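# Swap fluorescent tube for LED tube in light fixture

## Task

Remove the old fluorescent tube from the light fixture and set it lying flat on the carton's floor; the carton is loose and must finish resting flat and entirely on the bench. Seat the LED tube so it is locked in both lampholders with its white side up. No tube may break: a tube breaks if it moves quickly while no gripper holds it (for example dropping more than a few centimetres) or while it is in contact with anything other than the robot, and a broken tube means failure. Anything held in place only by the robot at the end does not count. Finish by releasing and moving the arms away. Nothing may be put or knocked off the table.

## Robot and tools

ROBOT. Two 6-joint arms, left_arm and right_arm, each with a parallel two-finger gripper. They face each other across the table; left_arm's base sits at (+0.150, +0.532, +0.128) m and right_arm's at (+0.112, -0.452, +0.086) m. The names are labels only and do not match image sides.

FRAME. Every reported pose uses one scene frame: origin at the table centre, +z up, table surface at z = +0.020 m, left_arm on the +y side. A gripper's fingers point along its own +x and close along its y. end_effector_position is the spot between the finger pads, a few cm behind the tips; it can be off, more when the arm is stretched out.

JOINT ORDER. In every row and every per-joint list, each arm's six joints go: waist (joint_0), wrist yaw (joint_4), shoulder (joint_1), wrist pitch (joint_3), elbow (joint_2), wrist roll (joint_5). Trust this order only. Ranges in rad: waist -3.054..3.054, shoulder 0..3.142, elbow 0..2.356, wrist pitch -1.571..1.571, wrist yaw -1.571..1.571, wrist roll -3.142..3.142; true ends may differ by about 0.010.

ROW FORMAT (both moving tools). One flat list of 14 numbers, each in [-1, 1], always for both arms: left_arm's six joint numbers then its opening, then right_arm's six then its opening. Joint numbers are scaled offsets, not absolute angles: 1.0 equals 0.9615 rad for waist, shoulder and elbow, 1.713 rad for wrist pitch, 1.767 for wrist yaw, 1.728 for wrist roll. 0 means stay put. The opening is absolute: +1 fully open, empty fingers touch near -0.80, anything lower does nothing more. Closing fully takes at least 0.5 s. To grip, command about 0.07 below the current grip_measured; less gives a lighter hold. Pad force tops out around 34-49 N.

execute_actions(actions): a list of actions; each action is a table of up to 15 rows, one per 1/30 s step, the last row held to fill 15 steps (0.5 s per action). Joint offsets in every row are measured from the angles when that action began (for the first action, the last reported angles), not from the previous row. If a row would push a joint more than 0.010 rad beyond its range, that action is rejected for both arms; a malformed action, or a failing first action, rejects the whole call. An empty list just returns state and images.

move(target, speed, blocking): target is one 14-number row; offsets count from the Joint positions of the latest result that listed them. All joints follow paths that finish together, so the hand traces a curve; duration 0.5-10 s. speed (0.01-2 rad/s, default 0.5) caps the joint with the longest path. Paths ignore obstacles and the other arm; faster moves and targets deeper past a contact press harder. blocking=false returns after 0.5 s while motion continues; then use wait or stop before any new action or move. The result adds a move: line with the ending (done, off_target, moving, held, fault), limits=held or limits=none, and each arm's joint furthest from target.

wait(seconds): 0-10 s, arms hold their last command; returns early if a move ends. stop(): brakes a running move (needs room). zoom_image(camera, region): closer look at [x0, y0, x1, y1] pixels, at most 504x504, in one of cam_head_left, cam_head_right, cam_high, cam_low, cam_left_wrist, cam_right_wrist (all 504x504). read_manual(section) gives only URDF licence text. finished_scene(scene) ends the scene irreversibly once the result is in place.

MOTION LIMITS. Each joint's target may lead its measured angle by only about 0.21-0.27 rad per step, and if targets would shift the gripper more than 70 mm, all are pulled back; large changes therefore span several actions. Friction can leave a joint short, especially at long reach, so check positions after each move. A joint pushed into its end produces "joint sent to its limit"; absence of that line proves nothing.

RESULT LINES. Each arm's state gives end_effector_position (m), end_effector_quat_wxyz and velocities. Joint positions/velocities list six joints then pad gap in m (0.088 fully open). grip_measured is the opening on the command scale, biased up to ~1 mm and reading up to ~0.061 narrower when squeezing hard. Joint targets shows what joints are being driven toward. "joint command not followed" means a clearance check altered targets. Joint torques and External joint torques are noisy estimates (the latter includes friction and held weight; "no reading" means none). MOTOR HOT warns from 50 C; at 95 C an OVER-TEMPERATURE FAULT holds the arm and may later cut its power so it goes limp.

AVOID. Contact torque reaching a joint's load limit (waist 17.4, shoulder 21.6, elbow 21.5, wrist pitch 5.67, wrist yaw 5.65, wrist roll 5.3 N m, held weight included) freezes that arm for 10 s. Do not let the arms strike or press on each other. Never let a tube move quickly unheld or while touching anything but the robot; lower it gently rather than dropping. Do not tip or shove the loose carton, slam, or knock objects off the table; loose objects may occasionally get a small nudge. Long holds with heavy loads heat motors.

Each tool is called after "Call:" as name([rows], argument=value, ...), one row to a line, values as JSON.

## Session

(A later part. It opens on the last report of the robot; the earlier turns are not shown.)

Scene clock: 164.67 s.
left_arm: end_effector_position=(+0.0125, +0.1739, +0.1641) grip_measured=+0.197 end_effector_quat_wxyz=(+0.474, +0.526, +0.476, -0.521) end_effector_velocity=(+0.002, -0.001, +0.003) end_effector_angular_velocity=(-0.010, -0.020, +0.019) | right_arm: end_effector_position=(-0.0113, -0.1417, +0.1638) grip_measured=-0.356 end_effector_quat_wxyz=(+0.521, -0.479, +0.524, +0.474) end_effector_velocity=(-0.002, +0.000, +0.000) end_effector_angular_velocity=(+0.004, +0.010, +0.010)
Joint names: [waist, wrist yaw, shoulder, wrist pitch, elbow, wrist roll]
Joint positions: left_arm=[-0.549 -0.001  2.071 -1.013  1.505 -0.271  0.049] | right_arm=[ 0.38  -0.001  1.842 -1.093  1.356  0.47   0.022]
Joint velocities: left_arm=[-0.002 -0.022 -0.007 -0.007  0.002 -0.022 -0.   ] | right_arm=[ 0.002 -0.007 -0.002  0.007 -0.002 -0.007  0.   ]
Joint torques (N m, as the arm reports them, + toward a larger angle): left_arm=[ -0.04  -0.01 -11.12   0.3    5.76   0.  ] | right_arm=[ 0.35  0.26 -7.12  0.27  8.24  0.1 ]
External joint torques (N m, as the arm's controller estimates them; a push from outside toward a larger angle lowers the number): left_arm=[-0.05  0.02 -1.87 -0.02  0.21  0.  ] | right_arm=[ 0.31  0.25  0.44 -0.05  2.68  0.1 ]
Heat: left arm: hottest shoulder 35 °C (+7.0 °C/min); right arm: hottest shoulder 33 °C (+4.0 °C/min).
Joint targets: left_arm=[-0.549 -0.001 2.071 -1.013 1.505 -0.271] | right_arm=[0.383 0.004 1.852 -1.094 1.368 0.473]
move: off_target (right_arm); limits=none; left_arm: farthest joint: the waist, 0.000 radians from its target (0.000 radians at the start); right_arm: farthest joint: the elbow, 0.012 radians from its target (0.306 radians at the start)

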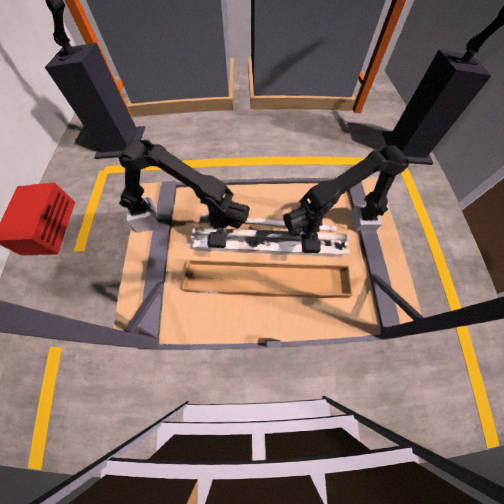

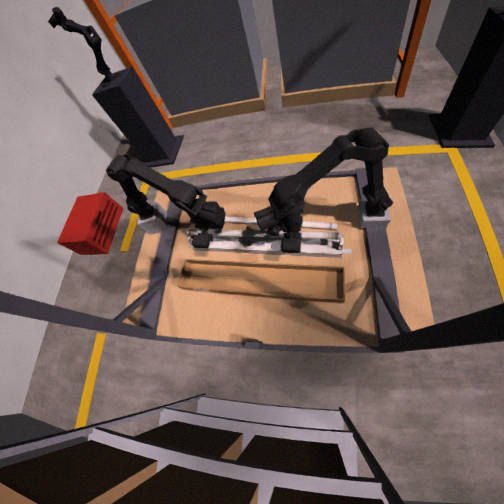

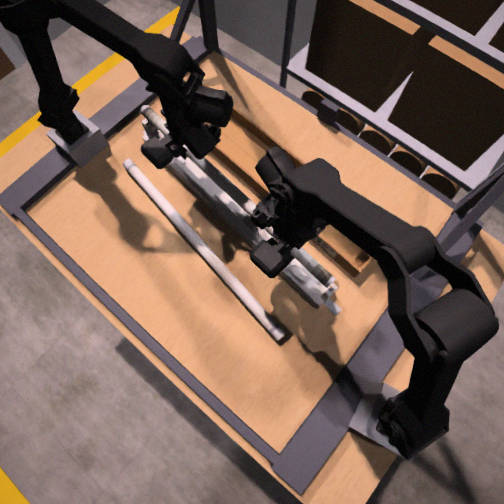

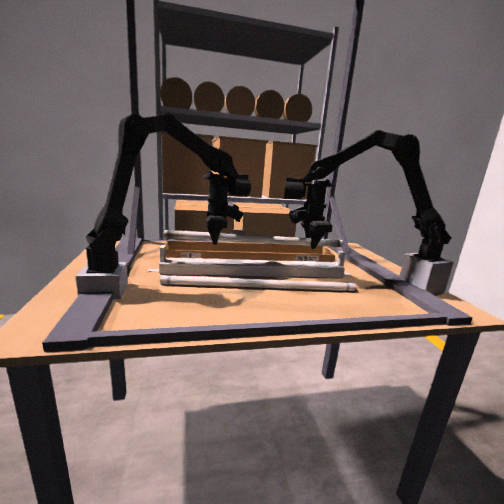

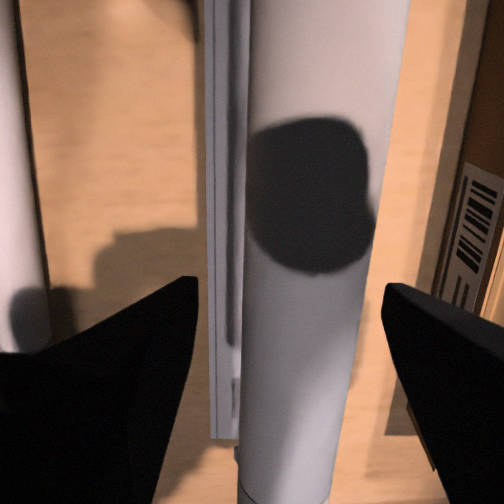

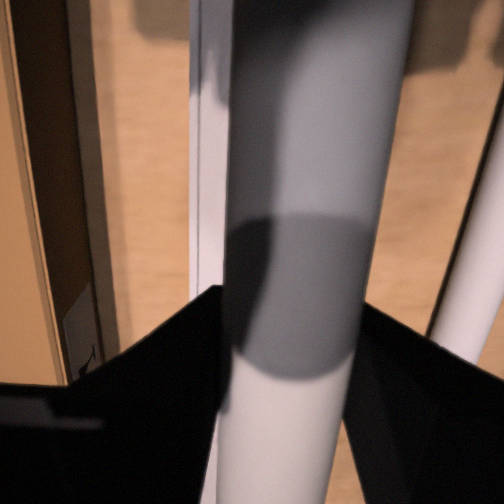

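Call:
move(target=[0,0,-0.2,-0.15,0.07,0,0.4, 0,0,0,0,0,0,-0.46], speed=0.4)

Call:
move(target=[0.42,0,0,0,0,0.2,0.4, 0.328,0,0.354,-0.033,0.444,0.183,-0.46], speed=0.3)

Scene clock: 177.23 s.
left_arm: end_effector_position=(+0.0248, +0.2058, +0.2420) grip_measured=+0.397 end_effector_quat_wxyz=(+0.472, +0.531, +0.478, -0.516) end_effector_velocity=(+0.001, +0.002, +0.000) end_effector_angular_velocity=(+0.004, -0.010, +0.005) | right_arm: end_effector_position=(-0.0113, -0.1417, +0.1638) grip_measured=-0.356 end_effector_quat_wxyz=(+0.521, -0.479, +0.524, +0.474) end_effector_velocity=(+0.002, -0.005, +0.000) end_effector_angular_velocity=(-0.023, -0.001, +0.005)
Joint names: [waist, wrist yaw, shoulder, wrist pitch, elbow, wrist roll]
Joint positions: left_arm=[-0.549 -0.001  1.891 -1.267  1.565 -0.271  0.058] | right_arm=[ 0.38  -0.001  1.842 -1.093  1.356  0.47   0.022]
Joint velocities: left_arm=[-0.002 -0.007 -0.002 -0.007 -0.002 -0.007 -0.   ] | right_arm=[-0.002 -0.007 -0.002 -0.022 -0.002 -0.007 -0.   ]
Joint torques (N m, as the arm reports them, + toward a larger angle): left_arm=[ -0.05  -0.01 -11.65   0.14   7.02   0.  ] | right_arm=[-0.01  0.06 -8.1   0.29  6.74  0.  ]
External joint torques (N m, as the arm's controller estimates them; a push from outside toward a larger angle lowers the number): left_arm=[-0.05  0.02 -3.53 -0.15  1.3   0.  ] | right_arm=[-0.01  0.04 -0.54 -0.01  1.22  0.  ]
Heat: left arm: hottest shoulder 36 °C (+7.0 °C/min); right arm: hottest shoulder 32 °C (+2.0 °C/min).
Joint targets: left_arm=[-0.549 -0.001 1.879 -1.270 1.572 -0.271] | right_arm=[0.380 -0.001 1.842 -1.093 1.356 0.469]
move: off_target (left_arm); limits=none; left_arm: farthest joint: the shoulder, 0.013 radians from its target (0.192 radians at the start); right_arm: farthest joint: the waist, 0.000 radians from its target (0.000 radians at the start)

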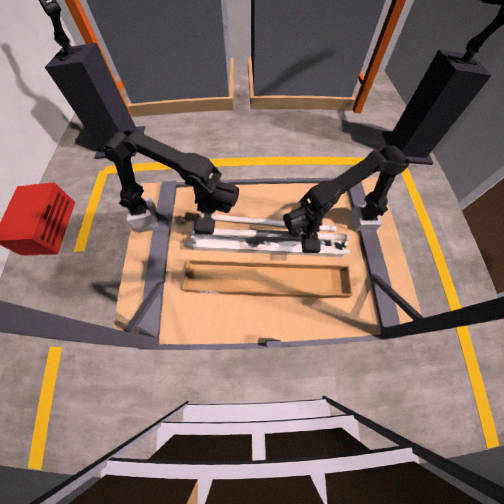

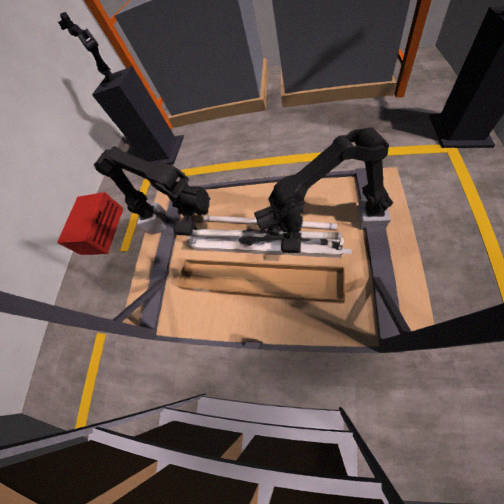

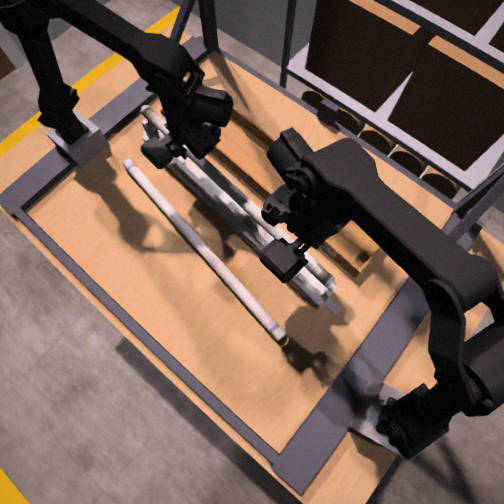

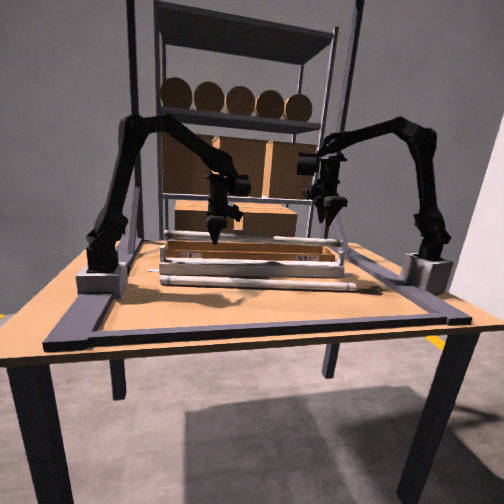

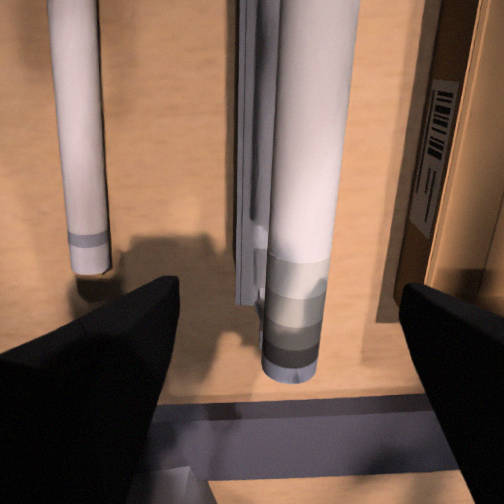

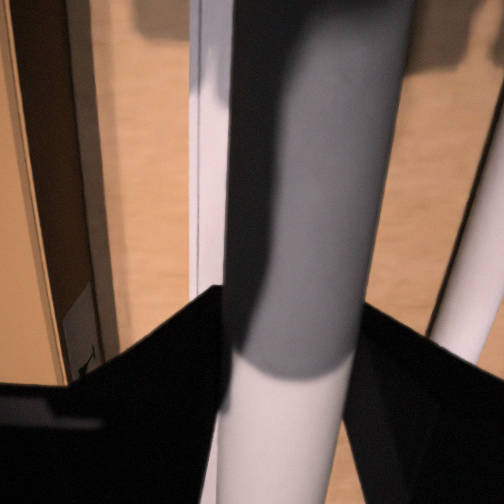

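Scene clock: 179.23 s.
left_arm: end_effector_position=(+0.1617, +0.1827, +0.2420) grip_measured=+0.397 end_effector_quat_wxyz=(+0.485, +0.515, +0.496, -0.504) end_effector_velocity=(+0.004, +0.002, +0.000) end_effector_angular_velocity=(+0.008, -0.022, +0.009) | right_arm: end_effector_position=(-0.1579, -0.1260, +0.1496) grip_measured=-0.356 end_effector_quat_wxyz=(+0.522, -0.468, +0.522, +0.485) end_effector_velocity=(+0.003, -0.004, -0.002) end_effector_angular_velocity=(-0.025, -0.011, -0.010)
Joint names: [waist, wrist yaw, shoulder, wrist pitch, elbow, wrist roll]
Joint positions: left_arm=[-0.149 -0.001  1.891 -1.267  1.565  0.071  0.058] | right_arm=[ 0.693 -0.001  2.168 -1.149  1.771  0.782  0.022]
Joint velocities: left_arm=[ 0.002 -0.022 -0.002 -0.007 -0.002 -0.007 -0.   ] | right_arm=[-0.002 -0.007  0.002 -0.022 -0.002  0.007 -0.   ]
Joint torques (N m, as the arm reports them, + toward a larger angle): left_arm=[ 0.34  0.01 -9.92  0.28  6.03  0.15] | right_arm=[ 0.18  0.05 -9.44  0.26  8.13  0.11]
External joint torques (N m, as the arm's controller estimates them; a push from outside toward a larger angle lowers the number): left_arm=[ 0.33  0.02 -1.8  -0.02  0.3   0.15] | right_arm=[ 0.17  0.01  0.45 -0.08  2.51  0.11]
Heat: left arm: hottest shoulder 36 °C (+7.0 °C/min); right arm: hottest shoulder 33 °C (+3.0 °C/min).
Joint targets: left_arm=[-0.145 -0.001 1.891 -1.267 1.565 0.075] | right_arm=[0.695 -0.001 2.182 -1.150 1.783 0.786]
move: off_target (right_arm); limits=none; left_arm: farthest joint: the waist, 0.004 radians from its target (0.404 radians at the start); right_arm: farthest joint: the shoulder, 0.014 radians from its target (0.341 radians at the start)

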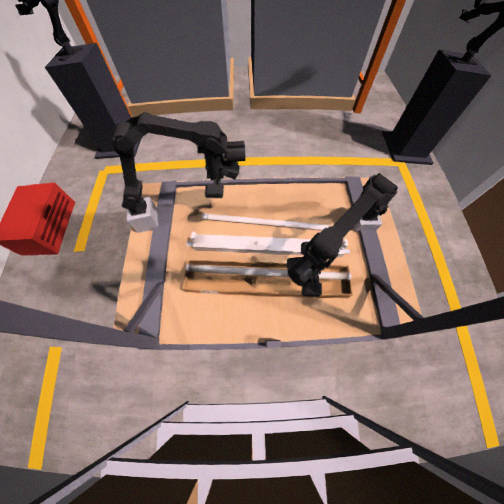

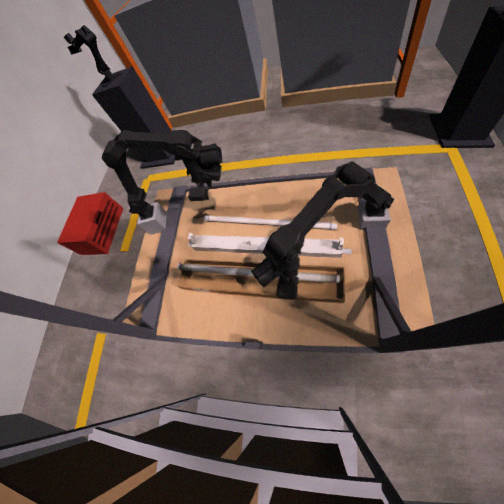

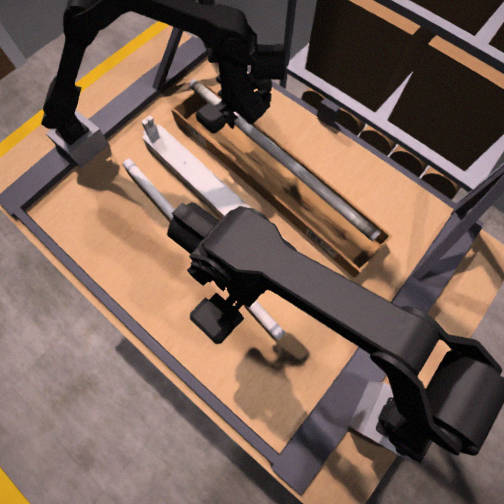

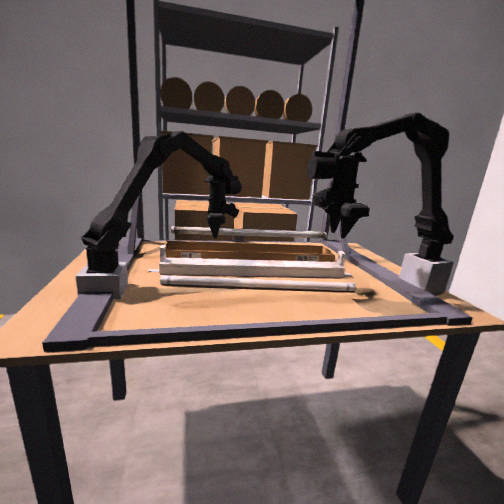

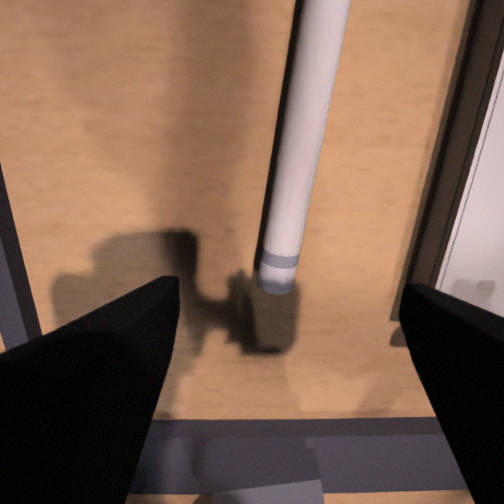

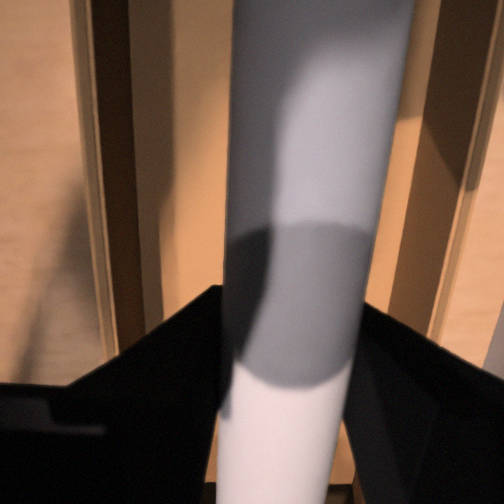

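Call:
move(target=[0,0,0,0,0,0,0.4, 0.027,0,0.02,0.103,-0.19,0.016,-0.46], speed=0.15)

Call:
zoom_image(camera="cam_head_left", region=[160,220,370,310])

Call:
zoom_image(camera="cam_high", region=[160,70,400,290])

Scene clock: 186.60 s.
left_arm: end_effector_position=(+0.1617, +0.1827, +0.2420) grip_measured=+0.397 end_effector_quat_wxyz=(+0.485, +0.515, +0.496, -0.504) end_effector_velocity=(+0.002, +0.005, +0.000) end_effector_angular_velocity=(+0.023, -0.022, +0.019) | right_arm: end_effector_position=(-0.1574, -0.1412, +0.1035) grip_measured=-0.356 end_effector_quat_wxyz=(+0.522, -0.472, +0.523, +0.481) end_effector_velocity=(-0.000, -0.003, -0.002) end_effector_angular_velocity=(-0.007, +0.004, +0.010)
Joint names: [waist, wrist yaw, shoulder, wrist pitch, elbow, wrist roll]
Joint positions: left_arm=[-0.149 -0.001  1.891 -1.267  1.565  0.071  0.058] | right_arm=[ 0.716 -0.001  2.176 -0.976  1.595  0.806  0.022]
Joint velocities: left_arm=[-0.002 -0.022 -0.002 -0.022 -0.002 -0.022 -0.   ] | right_arm=[ 0.002 -0.007 -0.002  0.007 -0.012 -0.007 -0.   ]
Joint torques (N m, as the arm reports them, + toward a larger angle): left_arm=[-0.08  0.01 -9.92  0.28  6.02 -0.01] | right_arm=[ 0.28  0.03 -9.26  0.48  5.87  0.1 ]
External joint torques (N m, as the arm's controller estimates them; a push from outside toward a larger angle lowers the number): left_arm=[-0.09  0.02 -1.79  0.    0.32  0.  ] | right_arm=[ 0.29 -0.01  0.48  0.12  0.4   0.11]
Heat: left arm: hottest shoulder 36 °C (+7.1 °C/min); right arm: hottest shoulder 33 °C (+3.0 °C/min).
Joint targets: left_arm=[-0.149 -0.001 1.891 -1.267 1.565 0.070] | right_arm=[0.719 -0.001 2.188 -0.973 1.588 0.810]
move: off_target (right_arm); limits=none; left_arm: farthest joint: the waist, 0.000 radians from its target (0.000 radians at the start); right_arm: farthest joint: the shoulder, 0.011 radians from its target (0.018 radians at the start)

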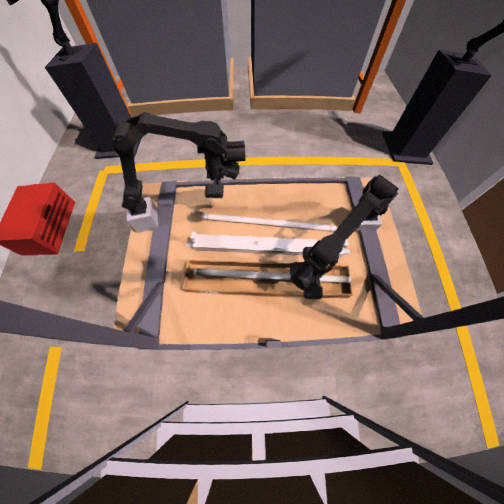

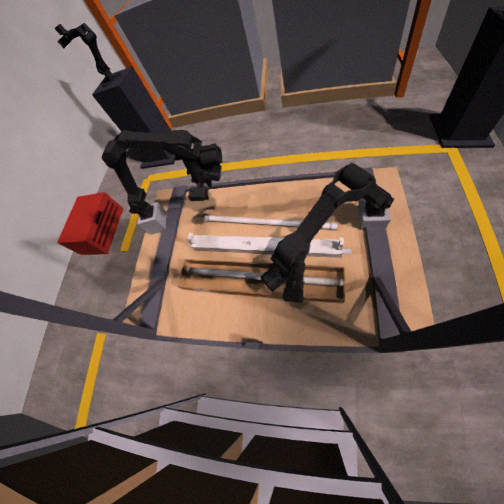

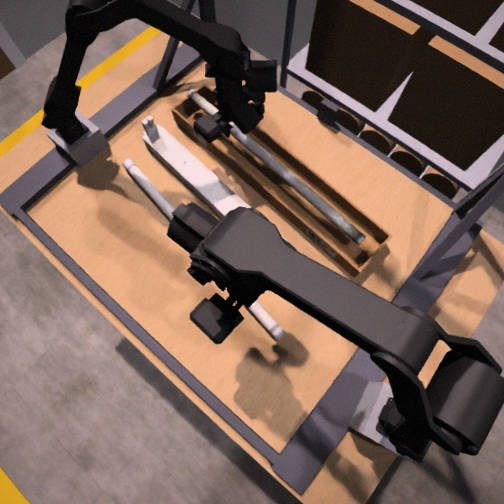

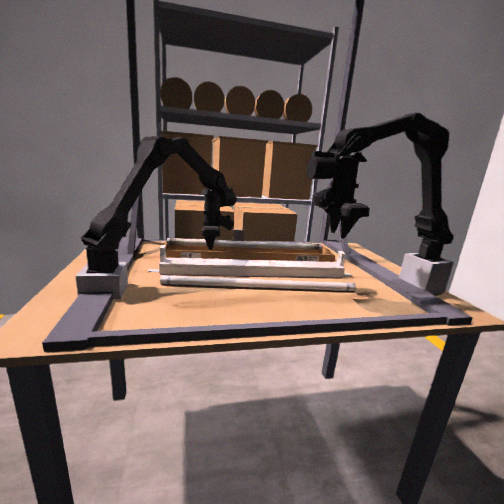

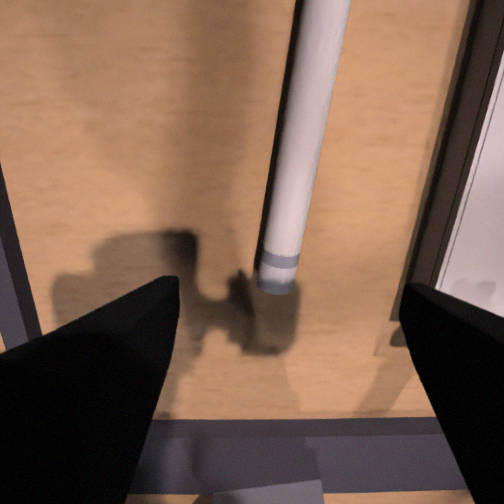

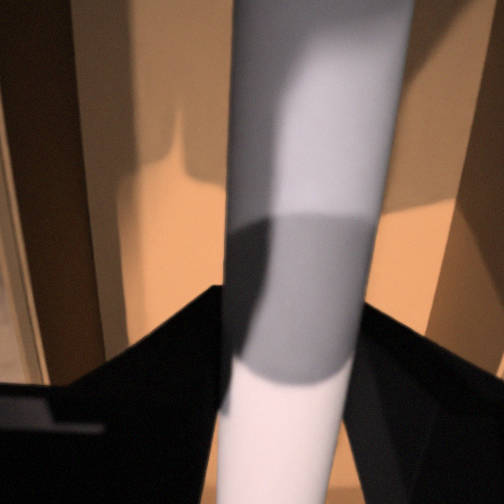

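Region (160, 220, 370, 310) of cam_head_left's 504x504 image, scaled by 2.400, with more detail than that image has; it fills the top 216 rows of this view, and the rest is white.

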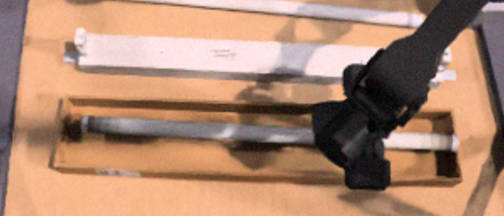

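Region (160, 70, 400, 290) of cam_high's 504x504 image, scaled by 2.100, with more detail than that image has; it fills the top 462 rows of this view, and the rest is white.

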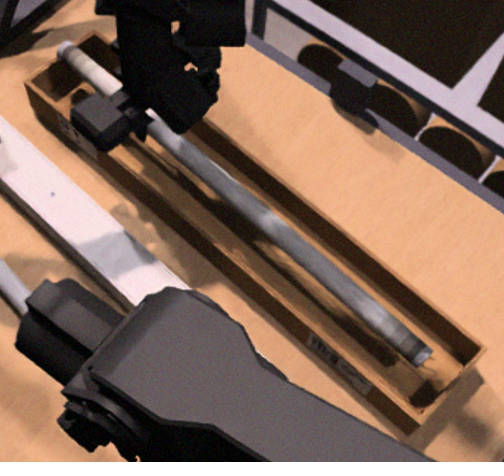

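Call:
move(target=[0,0,0,0,0,0,0.4, -0.027,0,0.05,-0.015,0.08,-0.016,-0.46], speed=0.1)

Call:
move(target=[0,0,0,0,0,0,0.4, 0,0,0.076,0.08,-0.087,0,-0.46], speed=0.07)

Call:
zoom_image(camera="cam_high", region=[160,70,400,290])

Scene clock: 201.33 s.
left_arm: end_effector_position=(+0.1617, +0.1827, +0.2420) grip_measured=+0.397 end_effector_quat_wxyz=(+0.485, +0.515, +0.496, -0.504) end_effector_velocity=(-0.002, -0.001, +0.000) end_effector_angular_velocity=(-0.008, +0.007, +0.005) | right_arm: end_effector_position=(-0.1573, -0.1266, +0.1055) grip_measured=-0.356 end_effector_quat_wxyz=(+0.522, -0.470, +0.522, +0.484) end_effector_velocity=(+0.002, -0.003, +0.001) end_effector_angular_velocity=(-0.018, -0.006, +0.020)
Joint names: [waist, wrist yaw, shoulder, wrist pitch, elbow, wrist roll]
Joint positions: left_arm=[-0.149 -0.001  1.891 -1.267  1.565  0.071  0.058] | right_arm=[ 0.693 -0.001  2.211 -1.001  1.66   0.782  0.022]
Joint velocities: left_arm=[-0.002  0.007 -0.002  0.007 -0.002 -0.007 -0.   ] | right_arm=[-0.002 -0.007 -0.002 -0.022  0.002 -0.022 -0.   ]
Joint torques (N m, as the arm reports them, + toward a larger angle): left_arm=[-0.04  0.01 -9.91  0.29  6.02  0.  ] | right_arm=[-0.15  0.05 -9.27  0.25  8.12 -0.12]
External joint torques (N m, as the arm's controller estimates them; a push from outside toward a larger angle lowers the number): left_arm=[-0.03  0.02 -1.73 -0.02  0.26  0.  ] | right_arm=[-0.23  0.02  0.73 -0.08  2.66 -0.12]
Heat: left arm: hottest shoulder 36 °C (+6.1 °C/min); right arm: hottest shoulder 35 °C (+3.0 °C/min).
Joint targets: left_arm=[-0.149 -0.001 1.891 -1.267 1.565 0.071] | right_arm=[0.690 -0.001 2.225 -1.001 1.672 0.779]
move: off_target (right_arm); limits=none; left_arm: farthest joint: the waist, 0.000 radians from its target (0.000 radians at the start); right_arm: farthest joint: the shoulder, 0.013 radians from its target (0.048 radians at the start)

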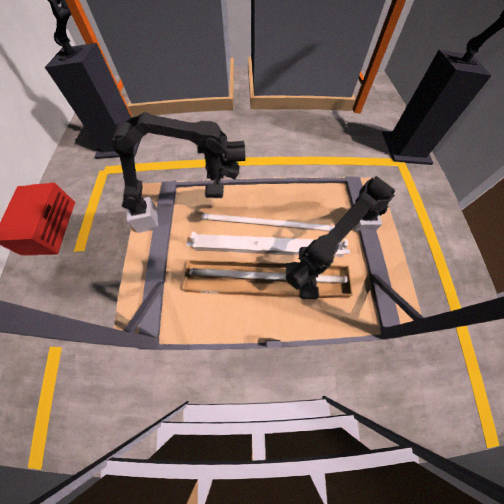

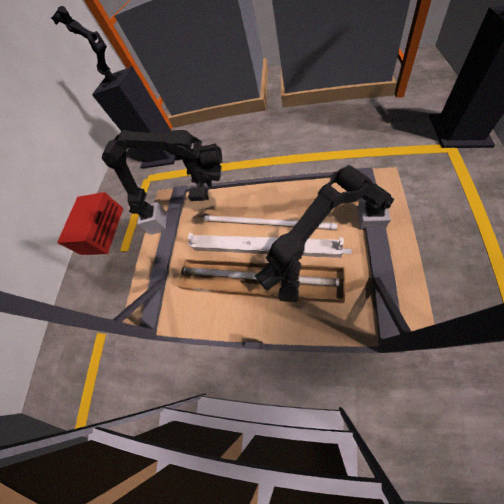

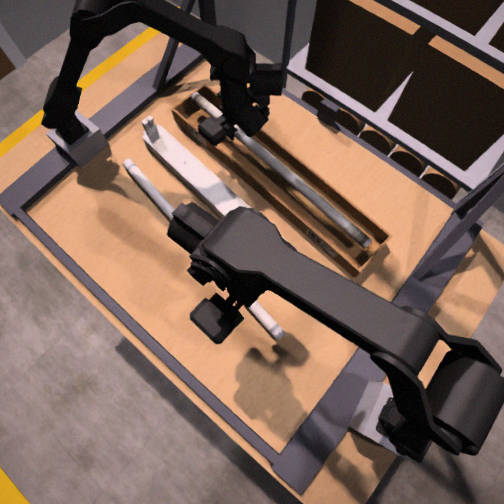

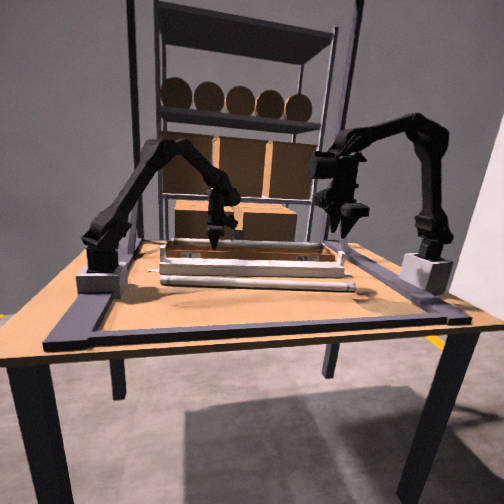

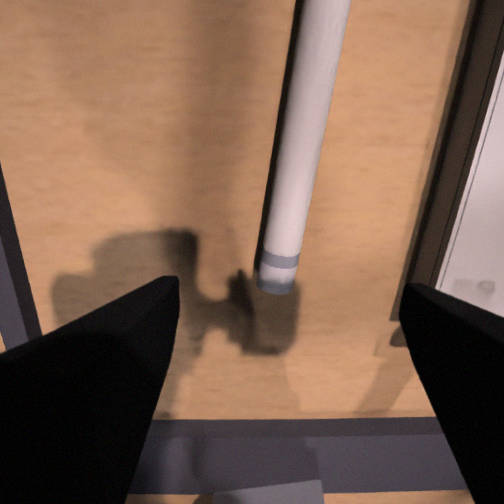

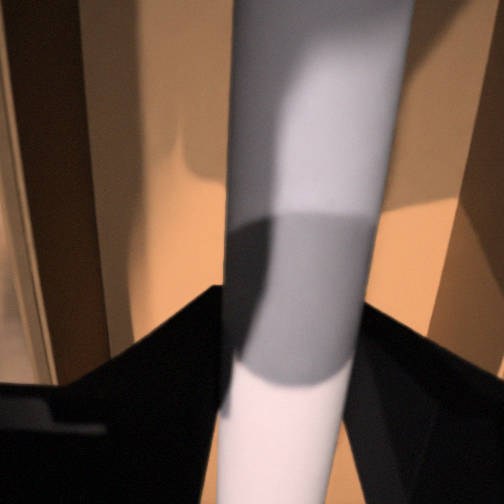

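Scene clock: 203.60 s.
left_arm: end_effector_position=(+0.1617, +0.1827, +0.2420) grip_measured=+0.397 end_effector_quat_wxyz=(+0.485, +0.515, +0.496, -0.504) end_effector_velocity=(-0.002, +0.002, +0.000) end_effector_angular_velocity=(+0.008, -0.007, -0.000) | right_arm: end_effector_position=(-0.1573, -0.1267, +0.0703) grip_measured=-0.356 end_effector_quat_wxyz=(+0.522, -0.468, +0.522, +0.485) end_effector_velocity=(+0.004, -0.001, -0.001) end_effector_angular_velocity=(-0.005, -0.013, -0.010)
Joint names: [waist, wrist yaw, shoulder, wrist pitch, elbow, wrist roll]
Joint positions: left_arm=[-0.149 -0.001  1.891 -1.267  1.565  0.071  0.058] | right_arm=[ 0.693 -0.001  2.257 -0.878  1.589  0.782  0.022]
Joint velocities: left_arm=[-0.007 -0.007 -0.002 -0.007 -0.002 -0.007 -0.   ] | right_arm=[-0.002  0.007 -0.002 -0.007 -0.007  0.007 -0.   ]
Joint torques (N m, as the arm reports them, + toward a larger angle): left_arm=[-0.04  0.01 -9.91  0.29  6.03  0.  ] | right_arm=[ 0.05  0.05 -7.99  1.3   4.88  0.03]
External joint torques (N m, as the arm's controller estimates them; a push from outside toward a larger angle lowers the number): left_arm=[ 0.01  0.01 -1.73 -0.01  0.29  0.  ] | right_arm=[ 0.11  0.01  2.07  0.94 -0.39  0.03]
Heat: left arm: hottest shoulder 36 °C (+6.1 °C/min); right arm: hottest shoulder 35 °C (+3.0 °C/min).
Joint targets: left_arm=[-0.149 -0.001 1.891 -1.267 1.565 0.071] | right_arm=[0.693 -0.001 2.284 -0.864 1.576 0.782]
move: off_target (right_arm); limits=none; left_arm: farthest joint: the waist, 0.000 radians from its target (0.000 radians at the start); right_arm: farthest joint: the shoulder, 0.027 radians from its target (0.073 radians at the start)

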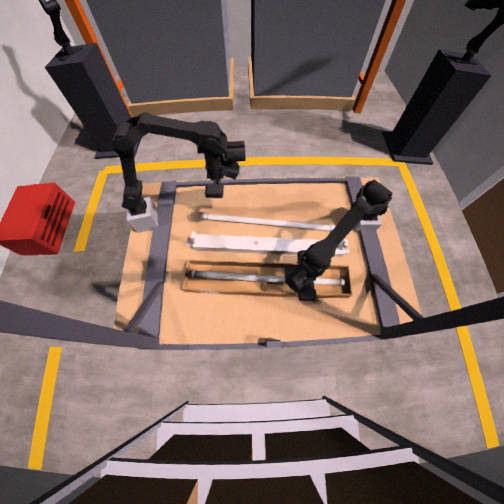

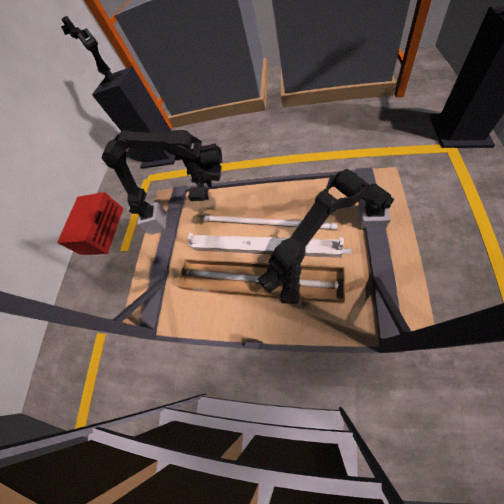

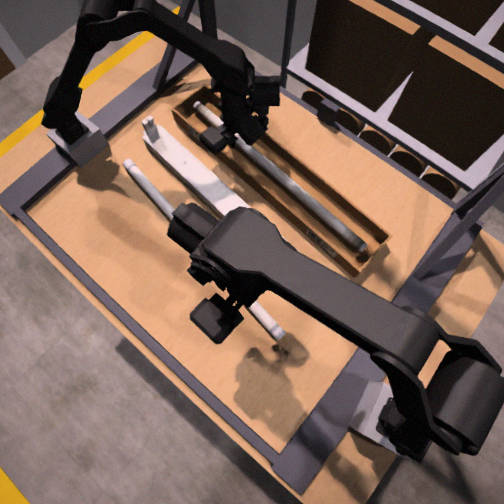

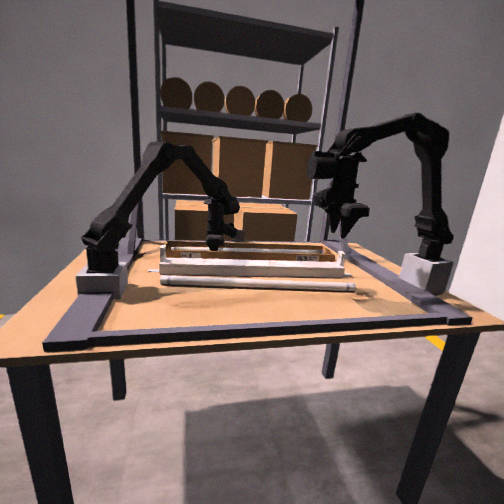

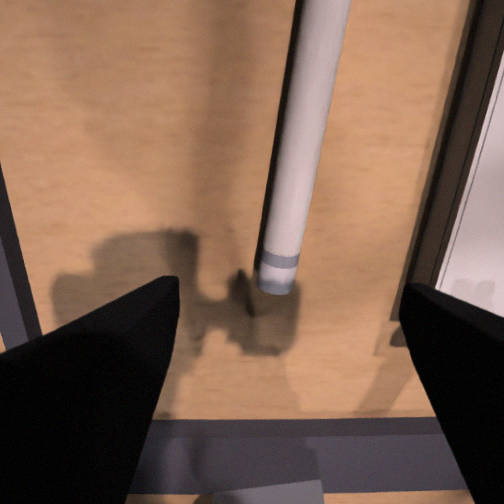

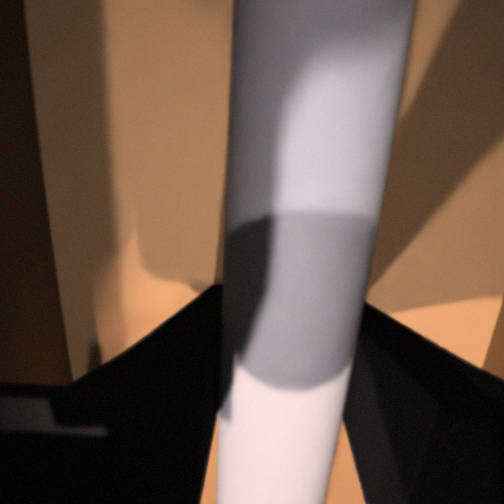

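Region (160, 70, 400, 290) of cam_high's 504x504 image, scaled by 2.100, with more detail than that image has; it fills the top 462 rows of this view, and the rest is white.

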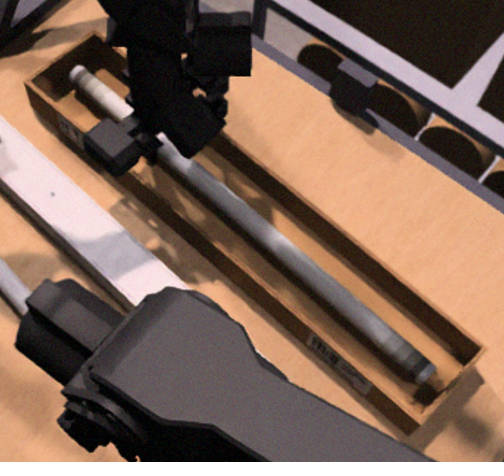

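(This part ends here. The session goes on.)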